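# Carry tube rack through self-closing doors to desk

## Task

Move the tube rack from the counter, past the self-closing doors, onto the desk. It is done only if the rack stands upright on the desk with each tube seated all the way down in a hole, both doors are closed, and no robot is still holding it or standing in contact with it. It fails if the rack or any tube touches the floor, or if a robot tips over or is left leaning. Any number of the robots may be used.

## Robot and tools

Robots: three identical Hello Robot Stretch 3 units named r1, r2, r3. Each has a two-wheel differential base (0.33 m long, 0.34 m wide, passive omni wheel at the rear), a lift on a vertical mast, and one telescoping arm that extends out of the robot's RIGHT side, ending in a wrist (yaw, pitch, roll) and a two-finger gripper. The base cannot strafe; to move the gripper forward or back you drive the base. An in-place turn pivots about the point midway between the drive wheels, 0.05 m behind the front edge; with arm retracted and wrist folded the swept radius is 0.28 m, larger if the wrist is unfolded and level. A loose object may occasionally get nudged by something.

Frames: each robot reports in its own base frame (origin on the floor between the drive wheels, x forward, y left, z up). hand_pose is in that frame, located where the closed fingertips meet. Odometry frame is the base frame at scene start; base_odometry counts wheel rotation, so slip looks like travel. Heading is positive to the left. Robots do not share frames, so relative positions come only from images, lidar_m, wrist_depth_mm and head_depth_mm.

Tool execute_actions: argument actions is a list holding exactly one action object (or empty, which just returns state and images). The action maps robot names (r1, r2, r3) to per-robot commands. Each robot entry may contain: base, with exactly one key, either translate_m (a relative drive distance in metres from where the base last reported itself, forward positive, -1 to 1) or rotate_rad (a relative in-place turn in radians, left/counter-clockwise positive, -3.2 to 3.2); joints, a set of absolute joint targets by name: lift_m 0 to 1.1 (arm height on mast), arm_m 0 to 0.52 (extension), wrist_yaw_rad -1.345 to 4.42 (0 along the arm, positive toward the front, 3.0 folded over the base), wrist_pitch_rad -1.57 to 0.451 (0 level, negative fingertips down), wrist_roll_rad -2.911 to 2.911 (0 fingers side by side), gripper_m -0.089 to 0.179 (bigger is more open; the real fingertip gap is about 0.007 m less when nearly shut, 0.025 m less when wide, zero below 0.007), head_pan_rad -3.953 to 1.73 (0 forward, positive left, -1.57 along the arm), head_tilt_rad -1.53 to 0.419 (negative down); and contact_limits, currently only arm_m, an effort percentage 1 to 100 at which the arm motion halts with contact_stop (lower is gentler, too low halts immediately; it also caps holding force until the next action). All motions in one action start together; each action lasts at most 15 s. Omitted robots or joints may keep pushing toward earlier targets. Any unknown key or out-of-range number rejects the whole call. Argument cameras lists camera names (rN_head_camera, rN_nav_camera, rN_wrist_camera, or all); omitted/null means all, [] means none. If a result reports a stop, the remaining calls in that same reply are skipped.

Tool wait: seconds 0 to 10; commands nothing and returns state and images. Tool zoom_image: camera name plus region [x0, y0, x1, y1] in pixels of that camera's latest full image, at most 504x504. Tool finished_scene: scene number; ends the scene irreversibly and reports success, so call it only once the goal holds steadily.

Result lines: base_status and joint_status tell how each commanded motion ended: done (for the base, wheels turned the commanded amount even if slipping), off_target (stopped short, may still push), contact_stop, time_out, torque_fault (old target dropped). on_its_own covers things not commanded; its held at value is the target, not the position. motor_effort is percent of maximum, positive toward higher joint values, with the peak of the last action in brackets; readings carry biases and noise. Positive wheel effort pushes forward. turned_by_wheels and turned_by_imu give rotation since the last result. base_tilt gives lean in degrees (forward, right positive), with a fixed offset up to about 4 degrees. lidar_m has 12 distances from the base origin, sector 1 straight ahead then counter-clockwise in 30-degree steps (4 left, 7 behind, 10 right), scanning a plane 0.17 m up, range 0.15 to 12 m, blind to clear materials and own body, partially blocked around sectors 5, 6, 9, 10; - means nothing seen. wrist_depth_mm (45 to 1000) and head_depth_mm (280 to 4000, image sideways) are 7x7 grids of median depths, read row by row from the top left.

Speed: full base speed (0.30 m/s, 1.9 rad/s) only when stowed (lift_m under 0.30, arm_m under 0.03, wrist_yaw_rad over 2.54); otherwise 0.10 m/s and 0.63 rad/s.

Gripper: to grasp, command a value below the object's width; to let go, command at least 0.02 above the value where the fingers met it. Readings do not confirm a grasp. Over-squeezing triggers a stall guard that weakens the grip; send a new value to re-squeeze.

Hazards: robot-to-robot pressing fails the run, and driving a base even millimetres after contact presses hard; no line reports such contact. Robots travel slightly different distances for the same command (up to 2.5 cm per metre), which strains a shared load. Arm and lift stop and go slack on firm contact; a slack lift can sink under load or keep pressing. Base, wrist and head have no contact stop. Wrist servos shut off for 10 s after sustained strain. Pushing with the gripper above roughly 0.45 m, pushing again after a contact_stop, driving while hooked on something fixed, or snagging furniture (especially reversing) can tip the robot: back off in small steps, free the gripper, and lower lift_m to about 0.2 if still leaning. Fold or unfold the wrist only with lift_m 0.32 to 0.95, wrist_pitch_rad -0.4 and roll near 0; once folded the lift may go down to 0.25. Keep pitch at -0.5 or lower when yaw is below -0.4. Avoid drops, slams and hard hits. Faster robot motion is preferred.

Cameras: head and nav cameras move with head pan/tilt; the wrist camera rides the gripper. Calibration lines give K, distortion and T_world_to_cam from the carrying robot's base frame, with small per-scene errors.

Each tool is called after ">>>" by a JSON object that holds its "op" and its "data".

## Session

>>> {"op": "execute_actions", "data": {"actions": []}}

Scene clock: 0.00 s.
r1.base_odometry: x=+0.000 y=+0.000 heading=+0.000 (m, m, rad; r1's odometry frame)
r1.turned_by_wheels: +0.000 (rad since the last result)
r1.turned_by_imu: +0.000 (rad since the last result)
r1.base_tilt: forward=+0.2 right=+0.1 (deg)
r1.lidar_m: 1.21 1.18 1.24 0.96 0.95 0.99 1.40 1.47 3.01 2.36 2.21 1.61
r1.head_depth_mm: 1608 1625 1619 1624 1633 1649 1641 / 1496 1494 1514 1512 1513 1516 1529 / 1386 1405 1395 1411 1415 1417 1416 / 1300 1309 1318 1312 1319 1318 1319 / 1223 1230 1231 1236 1240 1237 1247 / 1159 1158 1160 1164 1169 1167 1174 / 1095 1099 1103 1100 1105 1107 1109
r1.base_status: not commanded
r1.joint_positions: lift_m=+0.424 arm_m=-0.001 wrist_yaw_rad=+3.055 wrist_pitch_rad=-0.488 wrist_roll_rad=+0.016 gripper_m=+0.037 head_pan_rad=-0.016 head_tilt_rad=-0.001
r1.joint_status: not commanded
r1.motor_effort: left_wheel=+0 right_wheel=+1 lift_m=+39 arm_m=+0 wrist_yaw_rad=+0 wrist_pitch_rad=+6 wrist_roll_rad=+0 gripper_m=-1 head_pan_rad=+0 head_tilt_rad=+3 (%)
r1.hand_pose: x=-0.0026 y=+0.0699 z=+0.4214 quat_wxyz=(+0.202, +0.698, +0.139, +0.673) (m; r1's base frame)
r1.wrist_depth_mm: 743 808 980 - - - - / 777 870 - - - - - / 866 947 - - - - - / 881 887 907 885 880 871 873 / 738 745 733 741 766 742 740 / 665 637 665 644 636 627 641 / 564 579 - - 565 560 556
r2.base_odometry: x=+0.000 y=+0.000 heading=+0.000 (m, m, rad; r2's odometry frame)
r2.turned_by_wheels: +0.000 (rad since the last result)
r2.turned_by_imu: +0.000 (rad since the last result)
r2.base_tilt: forward=+1.1 right=+1.3 (deg)
r2.lidar_m: 1.36 2.96 2.88 2.39 2.38 1.38 1.15 1.74 0.92 0.76 0.76 0.85
r2.head_depth_mm: 1126 1135 1143 1149 1153 1167 1178 / 1310 1327 1338 1347 1357 1369 1380 / 1576 1598 1612 1629 1636 1653 1674 / 1876 1999 2028 2045 2059 2095 2112 / 2062 2643 2732 2765 2803 2828 2460 / 2050 2844 2910 2886 2883 2884 2498 / 2033 2802 2799 2790 2829 2786 2486
r2.base_status: not commanded
r2.joint_positions: lift_m=+0.595 arm_m=+0.003 wrist_yaw_rad=+2.979 wrist_pitch_rad=-0.440 wrist_roll_rad=+0.018 gripper_m=+0.037 head_pan_rad=-0.018 head_tilt_rad=-0.007
r2.joint_status: not commanded
r2.motor_effort: left_wheel=+0 right_wheel=+1 lift_m=+26 arm_m=+0 wrist_yaw_rad=+0 wrist_pitch_rad=+7 wrist_roll_rad=+0 gripper_m=+0 head_pan_rad=+0 head_tilt_rad=+2 (%)
r2.hand_pose: x=+0.0145 y=+0.0712 z=+0.6030 quat_wxyz=(+0.211, +0.706, +0.096, +0.669) (m; r2's base frame)
r2.wrist_depth_mm: - - - - - - - / - - - - - - - / - - - - - - - / - - - - - - - / - - - 996 - 971 - / 829 821 - 820 806 830 833 / 713 714 707 720 725 712 711
r3.base_odometry: x=+0.000 y=+0.000 heading=+0.000 (m, m, rad; r3's odometry frame)
r3.turned_by_wheels: +0.000 (rad since the last result)
r3.turned_by_imu: +0.000 (rad since the last result)
r3.base_tilt: forward=+1.8 right=-0.8 (deg)
r3.lidar_m: 1.98 1.98 2.30 2.81 2.55 1.38 1.16 1.16 1.31 1.95 1.50 2.01
r3.head_depth_mm: 1929 2217 2253 2215 2255 2276 2208 / 1945 2134 2164 2164 2172 2156 2201 / 1951 2104 2084 2083 2078 2084 2116 / 1978 2046 2019 2045 2039 2067 2028 / 1932 1967 1980 2001 1983 1976 1993 / 1893 1929 1899 1900 1912 1914 1920 / 1845 1855 1857 1871 1858 1864 1859
r3.base_status: not commanded
r3.joint_positions: lift_m=+0.560 arm_m=+0.000 wrist_yaw_rad=+3.080 wrist_pitch_rad=-0.344 wrist_roll_rad=+0.014 gripper_m=+0.037 head_pan_rad=+0.010 head_tilt_rad=-0.020
r3.joint_status: not commanded
r3.motor_effort: left_wheel=+0 right_wheel=+1 lift_m=+25 arm_m=+0 wrist_yaw_rad=+1 wrist_pitch_rad=+5 wrist_roll_rad=+0 gripper_m=+0 head_pan_rad=+0 head_tilt_rad=+2 (%)
r3.hand_pose: x=-0.0068 y=+0.0874 z=+0.5895 quat_wxyz=(+0.143, +0.705, +0.098, +0.688) (m; r3's base frame)
r3.wrist_depth_mm: - - - - - - - / - - - - - - - / - - - - - - - / - - - - - - - / - - - - - - - / 888 904 890 871 - 851 850 / 771 767 - 740 741 734 729
pictures: r1_head_camera (sideways: a quarter turn clockwise sets it upright), r1_nav_camera (sideways: a quarter turn counterclockwise sets it upright), r1_wrist_camera, r2_head_camera (sideways: a quarter turn clockwise sets it upright), r2_nav_camera (sideways: a quarter turn counterclockwise sets it upright), r2_wrist_camera, r3_head_camera (sideways: a quarter turn clockwise sets it upright), r3_nav_camera (sideways: a quarter turn counterclockwise sets it upright), r3_wrist_camera
Images, in order (width x height): r1_head_camera 896x504, r1_nav_camera 672x504, r1_wrist_camera 644x364, r2_head_camera 896x504, r2_nav_camera 672x504, r2_wrist_camera 644x364, r3_head_camera 896x504, r3_nav_camera 672x504, r3_wrist_camera 644x364.

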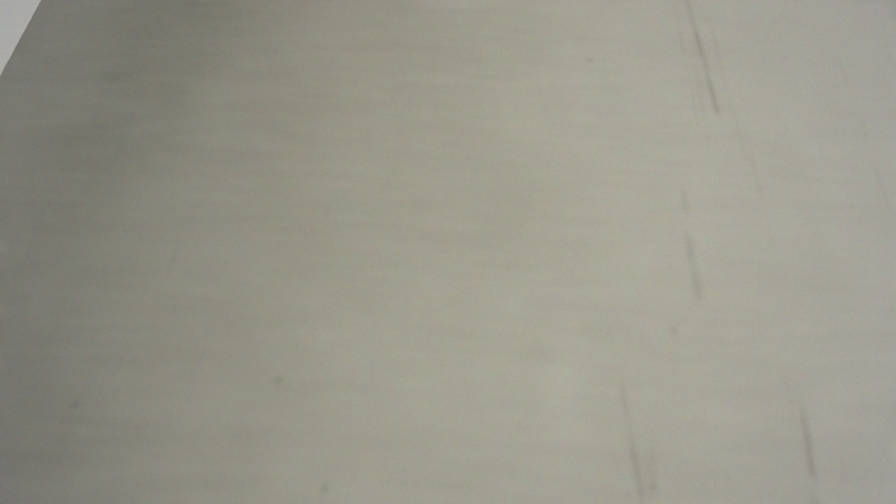

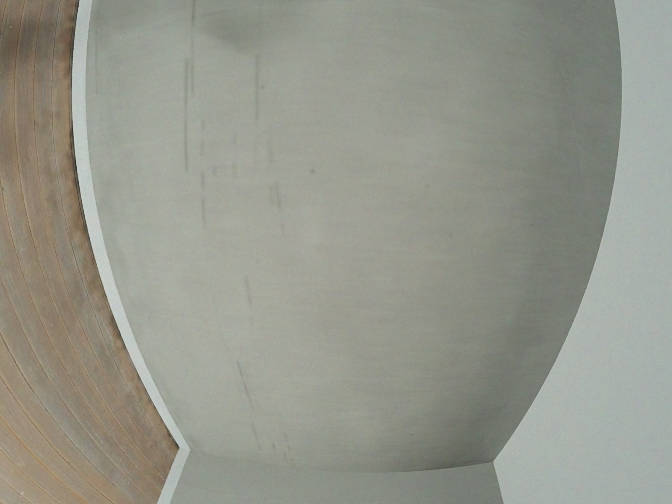

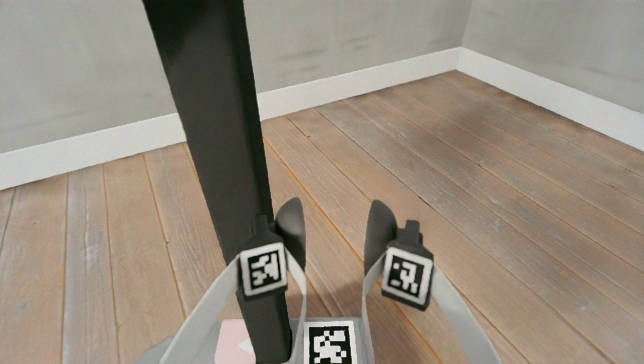

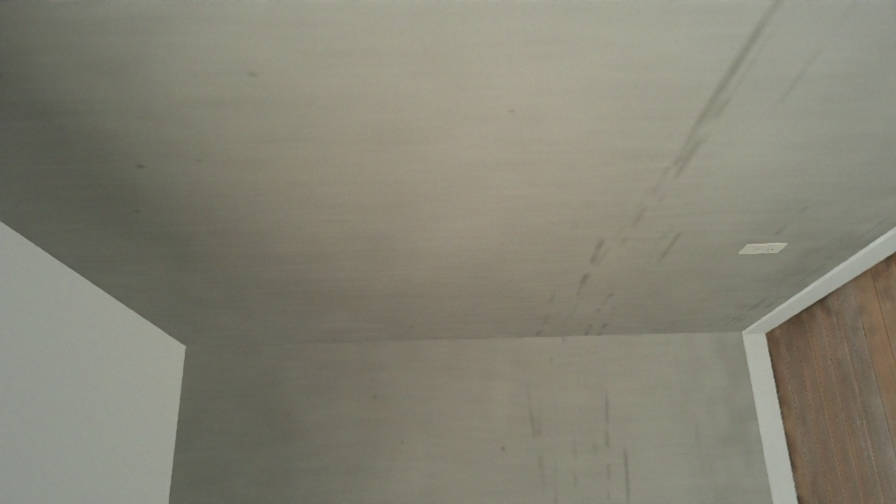

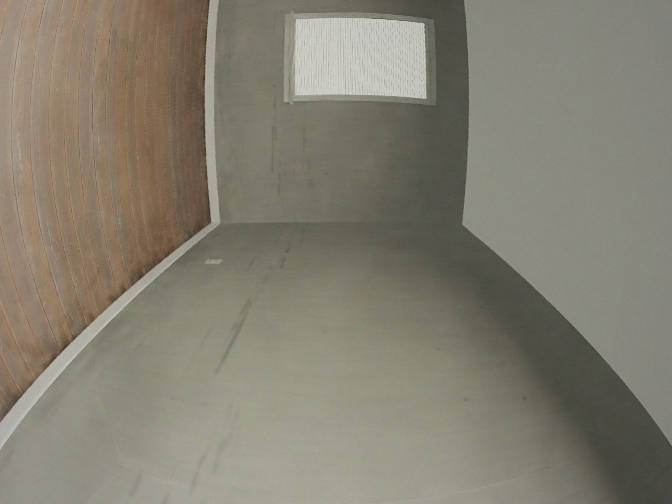

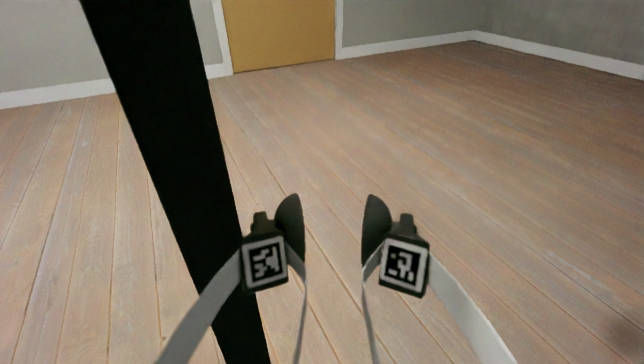

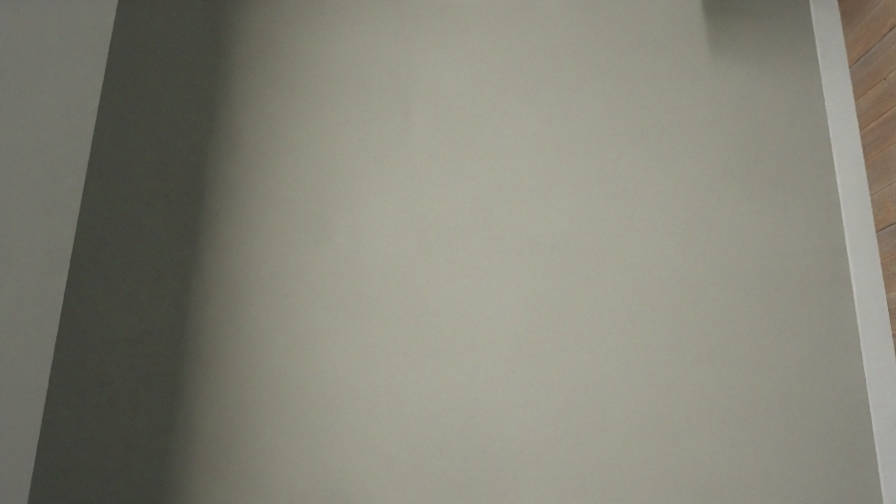

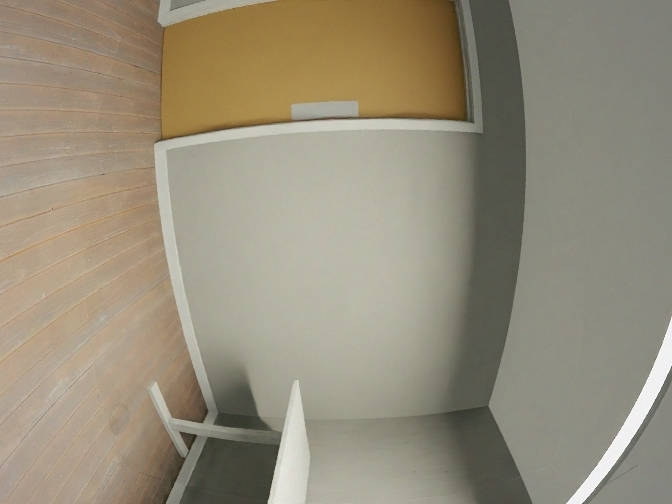

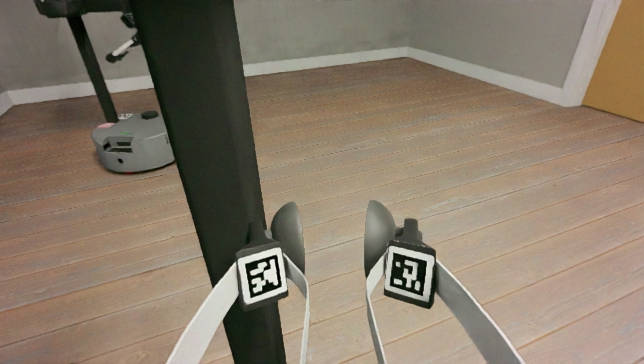

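>>> {"op": "execute_actions", "data": {"actions": [{"r1":{"joints":{"head_pan_rad":-2.2,"head_tilt_rad":-0.5,"lift_m":0.27}},"r2":{"joints":{"head_pan_rad":-3.6,"head_tilt_rad":-0.5,"lift_m":0.27}},"r3":{"joints":{"head_pan_rad":-1.0,"head_tilt_rad":-0.5,"lift_m":0.27}}}], "cameras": ["r1_nav_camera","r2_nav_camera","r3_nav_camera","r3_head_camera","r2_head_camera"]}}

Scene clock: 7.90 s.
r1.base_odometry: x=+0.000 y=+0.000 heading=+0.000 (m, m, rad; r1's odometry frame)
r1.turned_by_wheels: +0.000 (rad since the last result)
r1.turned_by_imu: +0.002 (rad since the last result)
r1.base_tilt: forward=+0.2 right=+0.1 (deg)
r1.lidar_m: 1.21 1.18 1.24 0.96 0.95 0.99 1.40 1.48 3.00 2.35 2.21 1.60
r1.head_depth_mm: 2994 3072 3398 1734 1801 1646 1345 / 3160 3353 3637 2929 1810 1624 1334 / 3275 3452 3823 2875 2067 1617 1313 / 3423 3702 3955 2856 2054 1606 1310 / 3491 3702 3987 2775 2030 1598 1308 / 2990 3298 3440 2754 2012 1588 1296 / 2671 2842 3015 2716 1968 1566 1287
r1.base_status: not commanded
r1.joint_positions: lift_m=+0.270 arm_m=-0.001 wrist_yaw_rad=+3.055 wrist_pitch_rad=-0.488 wrist_roll_rad=+0.016 gripper_m=+0.037 head_pan_rad=-2.193 head_tilt_rad=-0.494
r1.joint_status: all done
r1.motor_effort: left_wheel=+1(0) right_wheel=+0(1) lift_m=+24(32) arm_m=+1(0) wrist_yaw_rad=+0(1) wrist_pitch_rad=+6(6) wrist_roll_rad=-1(1) gripper_m=+0(0) head_pan_rad=-5(52) head_tilt_rad=-3(33) (%)
r1.hand_pose: x=-0.0026 y=+0.0699 z=+0.2678 quat_wxyz=(+0.202, +0.698, +0.140, +0.673) (m; r1's base frame)
r1.wrist_depth_mm: 731 825 985 - - - 998 / 793 870 - - - - 999 / 811 782 - 777 796 786 780 / 629 644 636 640 627 621 630 / 534 537 - 556 554 530 529 / 480 - - - - 452 462 / - - - - 403 400 404
r2.base_odometry: x=+0.000 y=+0.000 heading=+0.000 (m, m, rad; r2's odometry frame)
r2.turned_by_wheels: +0.000 (rad since the last result)
r2.turned_by_imu: +0.000 (rad since the last result)
r2.base_tilt: forward=+1.1 right=+1.3 (deg)
r2.lidar_m: 1.36 2.97 2.87 2.39 2.38 1.38 1.16 1.75 0.92 0.76 0.76 0.85
r2.head_depth_mm: 2272 2395 2578 2643 2048 1633 1367 / 2433 2529 2205 2530 2046 1640 1362 / 2485 2531 1912 2130 2063 1643 1369 / 2236 2261 1685 1858 1989 1637 1366 / 2057 2151 1535 1650 1832 1651 1372 / 1887 1987 1414 1476 1603 1653 1365 / 1762 1842 1316 1348 1443 1561 1379
r2.base_status: not commanded
r2.joint_positions: lift_m=+0.270 arm_m=+0.003 wrist_yaw_rad=+2.979 wrist_pitch_rad=-0.441 wrist_roll_rad=+0.018 gripper_m=+0.037 head_pan_rad=-3.593 head_tilt_rad=-0.494
r2.joint_status: all done
r2.motor_effort: left_wheel=+0(1) right_wheel=+1(1) lift_m=+15(22) arm_m=-2(1) wrist_yaw_rad=+0(1) wrist_pitch_rad=+8(8) wrist_roll_rad=+0(0) gripper_m=-1(1) head_pan_rad=-5(57) head_tilt_rad=-2(28) (%)
r2.hand_pose: x=+0.0145 y=+0.0710 z=+0.2781 quat_wxyz=(+0.211, +0.706, +0.096, +0.669) (m; r2's base frame)
r2.wrist_depth_mm: - - - - - - - / - - - - - - - / 877 874 901 870 858 849 844 / 671 672 671 668 666 661 660 / 544 551 - 549 567 536 543 / 463 496 - - 447 456 457 / - - - - 398 391 397
r3.base_odometry: x=+0.000 y=+0.000 heading=+0.000 (m, m, rad; r3's odometry frame)
r3.turned_by_wheels: +0.000 (rad since the last result)
r3.turned_by_imu: +0.001 (rad since the last result)
r3.base_tilt: forward=+1.8 right=-0.8 (deg)
r3.lidar_m: 1.98 1.97 2.29 2.81 2.55 1.38 1.16 1.16 1.30 1.95 1.50 2.00
r3.head_depth_mm: 1595 1731 1829 2031 2055 1630 1351 / 1650 1778 1432 2082 1995 1627 1352 / 1688 1814 1451 2168 2069 1657 1343 / 1743 1857 1616 2256 2083 1629 1341 / 1777 1913 1596 2321 2051 1613 1342 / 1846 1980 1608 2441 2078 1625 1343 / 1896 2039 2280 2492 2048 1630 1351
r3.base_status: not commanded
r3.joint_positions: lift_m=+0.270 arm_m=+0.000 wrist_yaw_rad=+3.080 wrist_pitch_rad=-0.345 wrist_roll_rad=+0.014 gripper_m=+0.037 head_pan_rad=-0.993 head_tilt_rad=-0.494
r3.joint_status: all done
r3.motor_effort: left_wheel=+0(0) right_wheel=+1(1) lift_m=+23(23) arm_m=+0(1) wrist_yaw_rad=+0(0) wrist_pitch_rad=+5(5) wrist_roll_rad=+0(0) gripper_m=+0(0) head_pan_rad=-4(58) head_tilt_rad=-2(25) (%)
r3.hand_pose: x=-0.0068 y=+0.0873 z=+0.2995 quat_wxyz=(+0.144, +0.705, +0.099, +0.688) (m; r3's base frame)
r3.wrist_depth_mm: - - - - - - - / - - - - - - - / - - - - - 982 955 / 805 786 - 767 768 748 731 / 630 630 - 623 643 604 595 / 526 519 - 530 - 504 500 / 459 - - - 438 434 434
pictures: r1_nav_camera (sideways: a quarter turn counterclockwise sets it upright), r2_head_camera (sideways: a quarter turn clockwise sets it upright), r2_nav_camera (sideways: a quarter turn counterclockwise sets it upright), r3_head_camera (sideways: a quarter turn clockwise sets it upright), r3_nav_camera (sideways: a quarter turn counterclockwise sets it upright)
camera_calibration (this result's frames):
r1_nav_camera: T_world_to_cam=[[-0.262467, -0.433137, 0.862267, -1.08061], [-0.842774, 0.538092, 0.0137629, 0.042101], [-0.46994, -0.723084, -0.506268, 0.619975], [0, 0, 0, 1]] pos_world=[0.0432072, -0.0424143, 1.24507]
r2_head_camera: T_world_to_cam=[[0.40041, -0.22309, -0.888765, 1.17525], [-0.468603, -0.883345, 0.0106126, -0.0109847], [-0.787453, 0.412228, -0.458241, 0.555166], [0, 0, 0, 1]] pos_world=[-0.0385607, 0.0236274, 1.29903]
r2_nav_camera: T_world_to_cam=[[-0.42715, 0.200298, 0.881716, -1.10106], [0.456689, 0.889419, 0.0191962, 0.021474], [-0.78037, 0.41087, -0.47139, 0.579516], [0, 0, 0, 1]] pos_world=[-0.0278879, -0.0366645, 1.24359]
r3_head_camera: T_world_to_cam=[[-0.2875, 0.406863, -0.867067, 1.15158], [0.805332, 0.59272, 0.0110978, -0.0146317], [0.518443, -0.695087, -0.498067, 0.601892], [0, 0, 0, 1]] pos_world=[0.0308171, -0.0414972, 1.29844]
r3_nav_camera: T_world_to_cam=[[0.249096, -0.460471, 0.852008, -1.06653], [-0.831906, -0.552164, -0.0552004, 0.129622], [0.495867, -0.695041, -0.52061, 0.62756], [0, 0, 0, 1]] pos_world=[0.0623154, 0.0166473, 1.24256]
Images, in order (width x height): r1_nav_camera 672x504, r2_head_camera 896x504, r2_nav_camera 672x504, r3_head_camera 896x504, r3_nav_camera 672x504.

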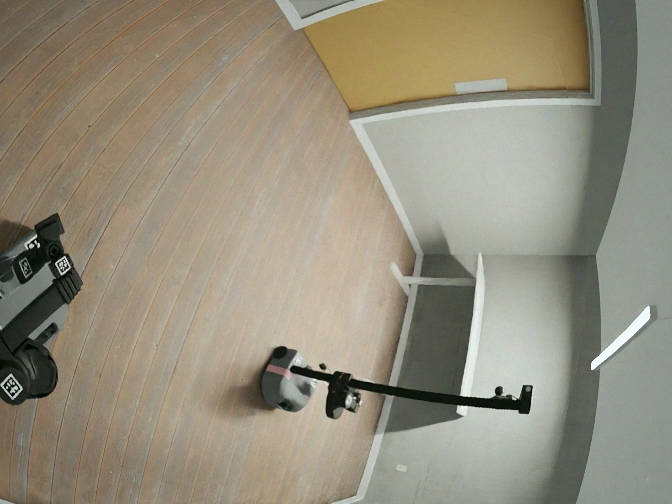

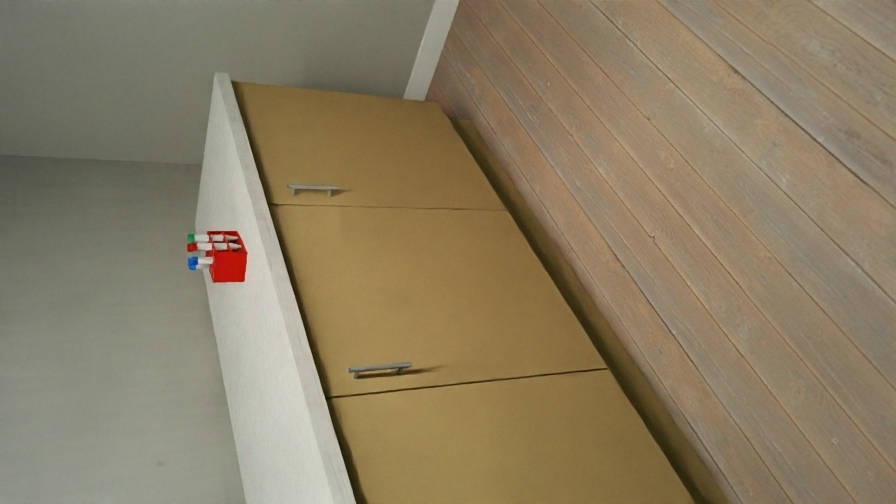

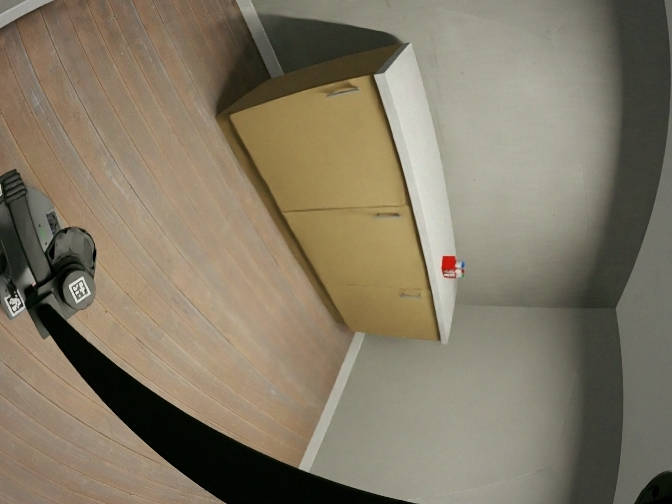

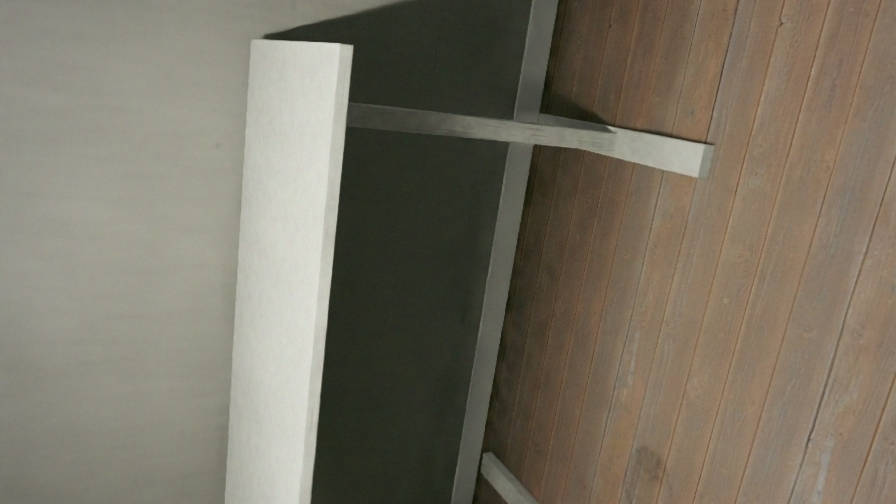

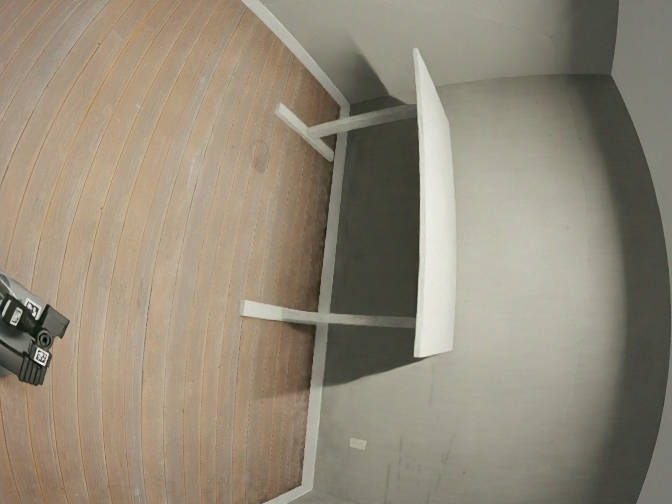

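>>> {"op": "execute_actions", "data": {"actions": [{"r2":{"base":{"rotate_rad":-0.75},"joints":{"head_pan_rad":-1.57,"head_tilt_rad":-0.6}},"r3":{"base":{"rotate_rad":0.74},"joints":{"head_pan_rad":0}}}], "cameras": []}}

>>> {"op": "execute_actions", "data": {"actions": [{"r2":{"base":{"translate_m":-1}},"r3":{"base":{"translate_m":1}}}], "cameras": []}}

>>> {"op": "execute_actions", "data": {"actions": [{"r2":{"base":{"translate_m":-0.68}},"r3":{"base":{"translate_m":0.5}}}], "cameras": []}}

>>> {"op": "execute_actions", "data": {"actions": [{"r2":{"base":{"rotate_rad":-0.5},"joints":{"lift_m":0.9}},"r3":{"base":{"rotate_rad":-0.41},"joints":{"head_tilt_rad":-0.8}}}], "cameras": ["r2_nav_camera","r3_nav_camera","r2_head_camera"]}}

Scene clock: 24.13 s.
r1.base_odometry: x=+0.000 y=+0.000 heading=+0.000 (m, m, rad; r1's odometry frame)
r1.turned_by_wheels: +0.000 (rad since the last result)
r1.turned_by_imu: +0.001 (rad since the last result)
r1.base_tilt: forward=+0.2 right=+0.1 (deg)
r1.lidar_m: 1.21 1.18 1.24 0.96 0.95 0.99 1.40 1.52 3.01 2.36 2.21 1.60
r1.head_depth_mm: 3005 3171 3407 1818 1797 1639 1338 / 3115 3260 3624 2868 1922 1628 1334 / 3234 3478 3804 2881 2076 1615 1326 / 3432 3672 3894 2846 2049 1607 1318 / 3461 3764 - 2770 2039 1591 1307 / 3030 3263 3519 2751 2007 1574 1298 / 2663 2827 3052 2714 1977 1574 1295
r1.base_status: not commanded
r1.joint_positions: lift_m=+0.270 arm_m=-0.001 wrist_yaw_rad=+3.055 wrist_pitch_rad=-0.488 wrist_roll_rad=+0.016 gripper_m=+0.037 head_pan_rad=-2.193 head_tilt_rad=-0.494
r1.joint_status: not commanded
r1.motor_effort: left_wheel=+0(0) right_wheel=+0(0) lift_m=+24(24) arm_m=+1(1) wrist_yaw_rad=+0(1) wrist_pitch_rad=+6(6) wrist_roll_rad=-1(1) gripper_m=+0(0) head_pan_rad=-4(5) head_tilt_rad=-3(2) (%)
r1.hand_pose: x=-0.0026 y=+0.0699 z=+0.2678 quat_wxyz=(+0.202, +0.698, +0.140, +0.673) (m; r1's base frame)
r1.wrist_depth_mm: 743 807 958 - - - - / 807 875 - - - - 964 / 782 801 - 797 796 798 782 / 625 643 632 628 629 629 631 / 539 550 - 548 550 530 524 / 475 - - - - 459 465 / - - - - 403 402 398
r2.base_odometry: x=+0.000 y=+0.000 heading=-0.750 (m, m, rad; r2's odometry frame)
r2.turned_by_wheels: -0.750 (rad since the last result)
r2.turned_by_imu: -0.756 (rad since the last result)
r2.base_tilt: forward=+1.0 right=+1.3 (deg)
r2.lidar_m: 0.78 1.04 2.63 3.05 2.49 2.38 1.71 1.19 1.15 1.12 0.80 0.76
r2.head_depth_mm: 1513 1650 1800 1986 1825 1513 1282 / 1567 1709 1867 2080 1832 1513 1290 / 1647 1792 1977 2172 1845 1508 1289 / 1492 1641 1801 2028 1832 1514 1287 / 1258 1362 1471 1607 1722 1521 1287 / 1094 1163 1247 1349 1459 1478 1290 / 959 1018 1083 1150 1242 1331 1290
r2.base_status: done
r2.joint_positions: lift_m=+0.270 arm_m=+0.003 wrist_yaw_rad=+2.979 wrist_pitch_rad=-0.441 wrist_roll_rad=+0.018 gripper_m=+0.037 head_pan_rad=-1.577 head_tilt_rad=-0.593
r2.joint_status: all done
r2.motor_effort: left_wheel=+2(7) right_wheel=+0(4) lift_m=+15(15) arm_m=+0(0) wrist_yaw_rad=-1(0) wrist_pitch_rad=+8(8) wrist_roll_rad=+0(0) gripper_m=-1(0) head_pan_rad=+5(56) head_tilt_rad=-3(14) (%)
r2.hand_pose: x=+0.0145 y=+0.0710 z=+0.2781 quat_wxyz=(+0.211, +0.706, +0.096, +0.669) (m; r2's base frame)
r2.wrist_depth_mm: - - - - - - - / - - - - - - - / 892 874 874 857 863 865 873 / 683 674 681 665 662 670 659 / 551 547 - 548 562 540 546 / 461 496 - - 446 455 457 / - - - - 395 396 394
r3.base_odometry: x=+0.000 y=+0.000 heading=+0.740 (m, m, rad; r3's odometry frame)
r3.turned_by_wheels: +0.740 (rad since the last result)
r3.turned_by_imu: +0.728 (rad since the last result)
r3.base_tilt: forward=+1.7 right=-0.7 (deg)
r3.lidar_m: 2.09 2.58 1.61 1.65 1.24 1.16 1.18 1.50 1.50 1.97 2.01 1.97
r3.head_depth_mm: 1737 1842 1951 2104 2088 1632 1345 / 1793 1926 2105 2257 2083 1634 1341 / 1880 2015 2196 2401 2085 1642 1339 / 1960 2140 2315 2500 2047 1640 1343 / 1985 2154 2349 2554 2080 1625 1340 / 2071 2249 2484 2641 2079 1626 1337 / 2192 2380 2647 2772 2055 1623 1339
r3.base_status: done
r3.joint_positions: lift_m=+0.270 arm_m=+0.000 wrist_yaw_rad=+3.080 wrist_pitch_rad=-0.345 wrist_roll_rad=+0.014 gripper_m=+0.037 head_pan_rad=-0.007 head_tilt_rad=-0.494
r3.joint_status: all done
r3.motor_effort: left_wheel=-1(9) right_wheel=+3(12) lift_m=+22(22) arm_m=+0(0) wrist_yaw_rad=+1(1) wrist_pitch_rad=+5(5) wrist_roll_rad=+0(0) gripper_m=+0(0) head_pan_rad=+5(62) head_tilt_rad=-2(2) (%)
r3.hand_pose: x=-0.0068 y=+0.0873 z=+0.2995 quat_wxyz=(+0.144, +0.705, +0.099, +0.688) (m; r3's base frame)
r3.wrist_depth_mm: - - - - - - - / - - - - - - - / - - - - - 961 978 / 797 798 - 758 763 735 741 / 645 628 - 619 624 602 589 / 531 525 - 528 - 508 500 / 455 - - - 435 434 430
pictures: none
No camera images: the call's "cameras" was empty. Leave "cameras" out to get every camera's image.

Scene clock: 29.17 s.
r1.base_odometry: x=+0.000 y=+0.000 heading=+0.000 (m, m, rad; r1's odometry frame)
r1.turned_by_wheels: +0.000 (rad since the last result)
r1.turned_by_imu: +0.001 (rad since the last result)
r1.base_tilt: forward=+0.2 right=+0.2 (deg)
r1.lidar_m: 1.21 1.18 1.24 0.96 0.95 0.99 1.40 3.16 1.50 2.36 2.21 1.60
r1.head_depth_mm: 2984 3176 3428 2935 2118 1631 1346 / 3172 3322 3624 2919 2070 1634 1326 / 3288 3466 3728 2893 2080 1614 1318 / 3415 3603 3914 2807 2043 1598 1320 / 3498 3723 3971 2821 1958 1589 1307 / 3046 3256 3487 1903 1798 1572 1296 / 2474 2744 2926 2561 1825 1556 1289
r1.base_status: not commanded
r1.joint_positions: lift_m=+0.270 arm_m=-0.001 wrist_yaw_rad=+3.055 wrist_pitch_rad=-0.488 wrist_roll_rad=+0.016 gripper_m=+0.037 head_pan_rad=-2.193 head_tilt_rad=-0.494
r1.joint_status: not commanded
r1.motor_effort: left_wheel=+0(0) right_wheel=+0(0) lift_m=+24(24) arm_m=+0(0) wrist_yaw_rad=+1(0) wrist_pitch_rad=+6(6) wrist_roll_rad=-1(1) gripper_m=-1(1) head_pan_rad=-4(4) head_tilt_rad=-3(3) (%)
r1.hand_pose: x=-0.0026 y=+0.0699 z=+0.2678 quat_wxyz=(+0.202, +0.698, +0.140, +0.673) (m; r1's base frame)
r1.wrist_depth_mm: 755 830 991 - - - 984 / 792 859 - - - - 955 / 808 800 - 779 786 791 776 / 647 638 649 635 632 635 624 / 541 545 - 545 544 530 527 / 471 - - - - 462 454 / - - - - 403 404 400
r2.base_odometry: x=-0.732 y=+0.682 heading=-0.750 (m, m, rad; r2's odometry frame)
r2.turned_by_wheels: +0.000 (rad since the last result)
r2.turned_by_imu: -0.005 (rad since the last result)
r2.base_tilt: forward=+1.1 right=+1.3 (deg)
r2.lidar_m: 1.69 2.25 3.42 2.21 1.57 1.49 1.04 0.72 0.68 0.70 0.91 1.64
r2.head_depth_mm: 1111 1200 948 744 802 912 1046 / 1150 1241 949 768 854 966 1132 / 1201 1286 948 797 899 1035 1234 / 1254 1334 947 843 958 1106 1293 / 1304 1410 950 891 1019 1194 1289 / 1366 1514 950 948 1095 1300 1286 / 1436 1593 1008 1023 1731 1511 1293
r2.base_status: done
r2.joint_positions: lift_m=+0.270 arm_m=+0.003 wrist_yaw_rad=+2.979 wrist_pitch_rad=-0.441 wrist_roll_rad=+0.018 gripper_m=+0.037 head_pan_rad=-1.577 head_tilt_rad=-0.593
r2.joint_status: not commanded
r2.motor_effort: left_wheel=+2(5) right_wheel=+0(6) lift_m=+15(15) arm_m=+0(1) wrist_yaw_rad=+0(0) wrist_pitch_rad=+8(8) wrist_roll_rad=+0(0) gripper_m=-1(1) head_pan_rad=+4(4) head_tilt_rad=-3(3) (%)
r2.hand_pose: x=+0.0145 y=+0.0710 z=+0.2781 quat_wxyz=(+0.211, +0.706, +0.097, +0.669) (m; r2's base frame)
r2.wrist_depth_mm: - - - - - - - / - - - - - - - / 874 876 865 848 874 844 855 / 676 674 673 670 662 671 653 / 549 545 - 559 561 534 544 / 463 494 - - 448 452 455 / - - - - 399 393 394
r3.base_odometry: x=+0.739 y=+0.674 heading=+0.740 (m, m, rad; r3's odometry frame)
r3.turned_by_wheels: +0.000 (rad since the last result)
r3.turned_by_imu: +0.006 (rad since the last result)
r3.base_tilt: forward=+1.7 right=-0.7 (deg)
r3.lidar_m: 1.17 1.39 2.38 2.42 1.63 2.06 2.10 2.05 2.36 1.67 1.14 1.07
r3.head_depth_mm: 945 1008 1094 1185 1285 1429 1344 / 979 1051 1137 1248 1368 1499 1334 / 1030 1106 1202 1318 1454 1558 1349 / 1075 1161 1269 1398 1542 1637 1347 / 1120 1222 1333 1461 1613 1629 1341 / 1110 1201 1314 1468 1650 1628 1358 / 1155 1268 1401 1578 1793 1630 1341
r3.base_status: done
r3.joint_positions: lift_m=+0.270 arm_m=+0.000 wrist_yaw_rad=+3.080 wrist_pitch_rad=-0.345 wrist_roll_rad=+0.014 gripper_m=+0.037 head_pan_rad=-0.007 head_tilt_rad=-0.495
r3.joint_status: not commanded
r3.motor_effort: left_wheel=-2(8) right_wheel=+3(11) lift_m=+22(23) arm_m=+1(0) wrist_yaw_rad=+1(1) wrist_pitch_rad=+5(5) wrist_roll_rad=+0(0) gripper_m=+0(0) head_pan_rad=+5(4) head_tilt_rad=-2(3) (%)
r3.hand_pose: x=-0.0068 y=+0.0873 z=+0.2995 quat_wxyz=(+0.144, +0.705, +0.099, +0.688) (m; r3's base frame)
r3.wrist_depth_mm: - - - - - - - / - - - - - - - / - - - - - 983 954 / 804 792 - 759 759 752 743 / 639 624 - 608 632 599 596 / 526 526 - 525 - 503 500 / 458 - - - 437 436 434
pictures: none
No camera images: the call's "cameras" was empty. Leave "cameras" out to get every camera's image.

Scene clock: 33.17 s.
r1.base_odometry: x=+0.000 y=+0.000 heading=+0.000 (m, m, rad; r1's odometry frame)
r1.turned_by_wheels: +0.000 (rad since the last result)
r1.turned_by_imu: +0.001 (rad since the last result)
r1.base_tilt: forward=+0.2 right=+0.1 (deg)
r1.lidar_m: 1.21 1.18 1.24 0.97 0.95 0.98 1.40 3.17 3.03 1.71 2.21 1.60
r1.head_depth_mm: 2966 3189 3384 2975 2107 1654 1341 / 3123 3360 3598 2940 2109 1639 1338 / 3284 3430 3763 2877 2056 1604 1324 / 3494 3620 3868 2866 2043 1604 1319 / 3469 3807 3897 2812 2033 1588 1307 / 3042 3302 3537 2728 2005 1567 1303 / 2673 2814 3047 2670 1971 1561 1291
r1.base_status: not commanded
r1.joint_positions: lift_m=+0.270 arm_m=-0.001 wrist_yaw_rad=+3.055 wrist_pitch_rad=-0.488 wrist_roll_rad=+0.016 gripper_m=+0.037 head_pan_rad=-2.193 head_tilt_rad=-0.494
r1.joint_status: not commanded
r1.motor_effort: left_wheel=+0(0) right_wheel=+0(1) lift_m=+24(24) arm_m=+0(0) wrist_yaw_rad=+0(0) wrist_pitch_rad=+6(6) wrist_roll_rad=+0(1) gripper_m=+0(0) head_pan_rad=-4(4) head_tilt_rad=-2(3) (%)
r1.hand_pose: x=-0.0026 y=+0.0699 z=+0.2678 quat_wxyz=(+0.202, +0.698, +0.140, +0.673) (m; r1's base frame)
r1.wrist_depth_mm: 749 822 968 - - - 992 / 790 880 - - - - 961 / 792 783 - 801 768 774 776 / 633 639 644 641 622 632 635 / 536 554 - 553 557 530 530 / 465 - - - - 458 459 / - - - - 400 404 404
r2.base_odometry: x=-1.229 y=+1.145 heading=-0.750 (m, m, rad; r2's odometry frame)
r2.turned_by_wheels: +0.000 (rad since the last result)
r2.turned_by_imu: -0.004 (rad since the last result)
r2.base_tilt: forward=+1.1 right=+1.3 (deg)
r2.lidar_m: 2.31 3.04 3.72 1.32 0.93 0.89 0.58 0.40 0.38 0.39 0.51 1.19
r2.head_depth_mm: 833 904 944 568 545 470 554 / 867 941 949 555 546 486 586 / 903 985 949 667 546 545 640 / 937 1036 947 691 545 584 695 / 983 1077 950 693 546 630 760 / 1029 1133 949 693 567 682 837 / 1074 1198 950 696 601 743 931
r2.base_status: done
r2.joint_positions: lift_m=+0.270 arm_m=+0.003 wrist_yaw_rad=+2.979 wrist_pitch_rad=-0.441 wrist_roll_rad=+0.018 gripper_m=+0.037 head_pan_rad=-1.577 head_tilt_rad=-0.593
r2.joint_status: not commanded
r2.motor_effort: left_wheel=+1(5) right_wheel=+0(4) lift_m=+16(15) arm_m=-1(1) wrist_yaw_rad=+0(0) wrist_pitch_rad=+8(8) wrist_roll_rad=+0(0) gripper_m=-1(0) head_pan_rad=+5(5) head_tilt_rad=-3(3) (%)
r2.hand_pose: x=+0.0145 y=+0.0710 z=+0.2781 quat_wxyz=(+0.211, +0.706, +0.097, +0.669) (m; r2's base frame)
r2.wrist_depth_mm: 745 - - - - - - / 786 - - - - - - / 788 881 866 872 852 851 863 / 672 669 669 679 663 663 659 / 544 546 - 556 562 542 537 / 463 499 - - 446 458 453 / - - - - 401 394 392
r3.base_odometry: x=+1.108 y=+1.011 heading=+0.740 (m, m, rad; r3's odometry frame)
r3.turned_by_wheels: +0.000 (rad since the last result)
r3.turned_by_imu: +0.003 (rad since the last result)
r3.base_tilt: forward=+1.8 right=-0.8 (deg)
r3.lidar_m: 0.71 0.83 1.81 2.21 2.68 2.52 2.56 2.44 2.11 0.96 0.71 0.70
r3.head_depth_mm: 555 596 641 694 757 842 930 / 577 622 673 735 801 888 1001 / 602 652 707 775 852 954 1076 / 634 684 749 820 913 1021 1177 / 661 721 792 874 983 1109 1250 / 696 754 822 894 982 1095 1239 / 668 716 775 867 997 1156 1295
r3.base_status: done
r3.joint_positions: lift_m=+0.270 arm_m=+0.000 wrist_yaw_rad=+3.080 wrist_pitch_rad=-0.345 wrist_roll_rad=+0.014 gripper_m=+0.037 head_pan_rad=-0.007 head_tilt_rad=-0.495
r3.joint_status: not commanded
r3.motor_effort: left_wheel=-2(8) right_wheel=+3(11) lift_m=+22(22) arm_m=+0(0) wrist_yaw_rad=+0(0) wrist_pitch_rad=+5(5) wrist_roll_rad=+0(0) gripper_m=+0(0) head_pan_rad=+4(4) head_tilt_rad=-3(1) (%)
r3.hand_pose: x=-0.0068 y=+0.0873 z=+0.2995 quat_wxyz=(+0.144, +0.705, +0.099, +0.688) (m; r3's base frame)
r3.wrist_depth_mm: - - - - - - - / - - - - - - - / - - - - - 985 961 / 799 784 - 762 759 751 731 / 632 627 - 617 626 594 588 / 531 523 - 530 - 506 497 / 457 - - - 437 435 433
pictures: none
No camera images: the call's "cameras" was empty. Leave "cameras" out to get every camera's image.

Scene clock: 39.73 s.
r1.base_odometry: x=+0.000 y=+0.000 heading=+0.000 (m, m, rad; r1's odometry frame)
r1.turned_by_wheels: +0.000 (rad since the last result)
r1.turned_by_imu: +0.002 (rad since the last result)
r1.base_tilt: forward=+0.2 right=+0.1 (deg)
r1.lidar_m: 1.20 1.18 1.24 0.96 0.95 0.98 1.40 3.17 3.02 1.74 2.21 1.60
r1.head_depth_mm: 2997 3172 3409 2945 2115 1637 1345 / 3100 3301 3608 2970 2097 1631 1333 / 3296 3469 3790 2881 2083 1622 1332 / 3428 3648 3923 2814 2059 1594 1316 / 3516 3713 3981 2747 2039 1583 1312 / 3060 3284 3478 2744 2002 1574 1297 / 2646 2831 3101 2719 1981 1561 1292
r1.base_status: not commanded
r1.joint_positions: lift_m=+0.270 arm_m=-0.001 wrist_yaw_rad=+3.055 wrist_pitch_rad=-0.488 wrist_roll_rad=+0.016 gripper_m=+0.037 head_pan_rad=-2.193 head_tilt_rad=-0.494
r1.joint_status: not commanded
r1.motor_effort: left_wheel=+0(1) right_wheel=+1(0) lift_m=+24(24) arm_m=+0(0) wrist_yaw_rad=-1(1) wrist_pitch_rad=+6(6) wrist_roll_rad=-1(0) gripper_m=-1(1) head_pan_rad=-4(4) head_tilt_rad=-3(3) (%)
r1.hand_pose: x=-0.0026 y=+0.0699 z=+0.2678 quat_wxyz=(+0.202, +0.698, +0.140, +0.673) (m; r1's base frame)
r1.wrist_depth_mm: 753 808 992 - - - 995 / 791 870 - 994 - 1000 953 / 773 798 - 777 791 795 780 / 659 632 636 631 640 633 620 / 529 551 - 553 544 536 526 / 478 - - - - 449 453 / - - - - 401 404 396
r2.base_odometry: x=-1.229 y=+1.145 heading=-1.250 (m, m, rad; r2's odometry frame)
r2.turned_by_wheels: -0.500 (rad since the last result)
r2.turned_by_imu: -0.504 (rad since the last result)
r2.base_tilt: forward=+1.0 right=+1.3 (deg)
r2.lidar_m: 1.26 2.33 3.15 3.72 1.29 0.93 0.89 0.57 0.40 0.38 0.39 0.52
r2.head_depth_mm: 858 946 947 692 546 494 - / 853 937 949 692 545 495 - / 848 930 947 692 546 533 - / 845 924 951 693 547 491 - / 841 921 952 692 547 486 - / 837 915 948 556 545 486 588 / 832 909 950 542 547 482 597
r2.base_status: done
r2.joint_positions: lift_m=+0.900 arm_m=+0.003 wrist_yaw_rad=+2.979 wrist_pitch_rad=-0.441 wrist_roll_rad=+0.018 gripper_m=+0.037 head_pan_rad=-1.577 head_tilt_rad=-0.593
r2.joint_status: all done
r2.motor_effort: left_wheel=+1(7) right_wheel=+0(4) lift_m=+33(34) arm_m=-1(2) wrist_yaw_rad=+0(0) wrist_pitch_rad=+8(8) wrist_roll_rad=+0(0) gripper_m=+0(1) head_pan_rad=+4(4) head_tilt_rad=-3(3) (%)
r2.hand_pose: x=+0.0145 y=+0.0710 z=+0.9071 quat_wxyz=(+0.211, +0.706, +0.097, +0.669) (m; r2's base frame)
r2.wrist_depth_mm: - - - - - - - / - - - - - - - / - - - - - - - / - - - - - - - / - - - - - - - / - - - - - - - / - - - - - - -
r3.base_odometry: x=+1.108 y=+1.011 heading=+0.330 (m, m, rad; r3's odometry frame)
r3.turned_by_wheels: -0.410 (rad since the last result)
r3.turned_by_imu: -0.402 (rad since the last result)
r3.base_tilt: forward=+1.8 right=-0.8 (deg)
r3.lidar_m: 0.70 0.73 0.90 2.17 2.27 1.84 2.52 2.63 2.44 2.09 0.85 0.71
r3.head_depth_mm: 575 653 756 895 1083 1268 1160 / 578 660 760 898 1105 1297 1164 / 581 661 767 910 1123 1296 1160 / 584 664 772 917 1127 1306 1159 / 587 668 776 922 1135 1314 1168 / 587 672 779 929 1157 1322 1167 / 592 674 785 941 1159 1331 1159
r3.base_status: done
r3.joint_positions: lift_m=+0.270 arm_m=+0.000 wrist_yaw_rad=+3.080 wrist_pitch_rad=-0.345 wrist_roll_rad=+0.014 gripper_m=+0.037 head_pan_rad=-0.007 head_tilt_rad=-0.790
r3.joint_status: all done
r3.motor_effort: left_wheel=+2(9) right_wheel=-1(8) lift_m=+23(23) arm_m=+0(0) wrist_yaw_rad=+0(1) wrist_pitch_rad=+5(5) wrist_roll_rad=+0(0) gripper_m=+0(0) head_pan_rad=+4(4) head_tilt_rad=-4(25) (%)
r3.hand_pose: x=-0.0068 y=+0.0873 z=+0.2995 quat_wxyz=(+0.144, +0.705, +0.099, +0.688) (m; r3's base frame)
r3.wrist_depth_mm: - - - - - - 740 / - - - - - - 725 / - - - - - 954 731 / 790 792 - 772 762 746 725 / 630 634 - 611 627 601 597 / 527 522 - 524 - 503 497 / 458 - - - 434 428 426
pictures: r2_head_camera (sideways: a quarter turn clockwise sets it upright), r2_nav_camera (sideways: a quarter turn counterclockwise sets it upright), r3_nav_camera (sideways: a quarter turn counterclockwise sets it upright)
camera_calibration (this result's frames):
r2_head_camera: T_world_to_cam=[[0.0294218, 0.543359, -0.838985, 1.11259], [0.999035, -0.0433737, 0.006944, -0.0151601], [-0.0326168, -0.838379, -0.544111, 0.662289], [0, 0, 0, 1]] pos_world=[0.0040128, -0.0499435, 1.29391]
r2_nav_camera: T_world_to_cam=[[0.00266852, -0.556908, 0.83057, -1.03698], [-0.999403, 0.0271144, 0.0213915, 0.0275009], [-0.0344335, -0.830131, -0.556503, 0.685708], [0, 0, 0, 1]] pos_world=[0.053863, -0.00902289, 1.2423]
r3_nav_camera: T_world_to_cam=[[0.747745, -0.0479733, 0.66225, -0.822232], [-0.0152218, -0.998363, -0.0551343, 0.124533], [0.663811, 0.0311457, -0.747251, 0.921351], [0, 0, 0, 1]] pos_world=[0.00511288, 0.0561879, 1.23987]
Images, in order (width x height): r2_head_camera 896x504, r2_nav_camera 672x504, r3_nav_camera 672x504.

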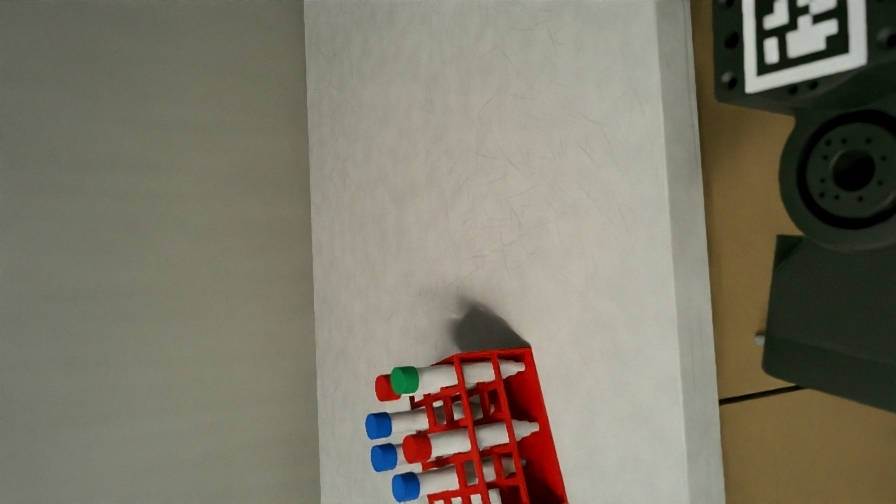

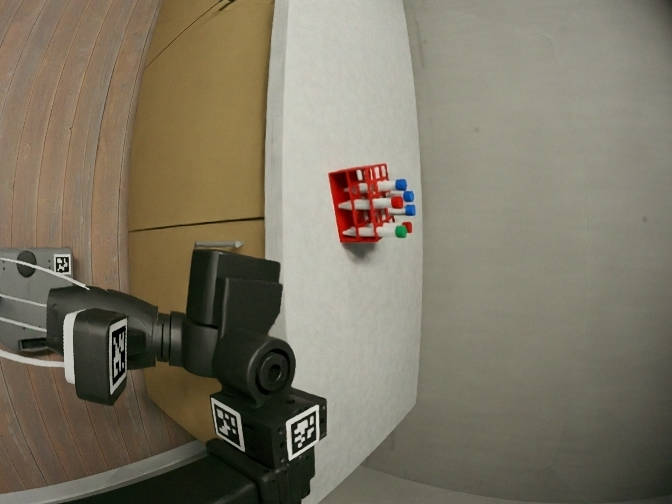

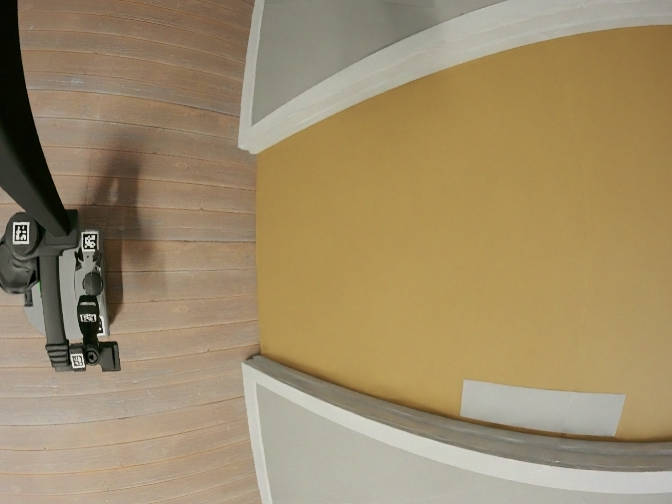

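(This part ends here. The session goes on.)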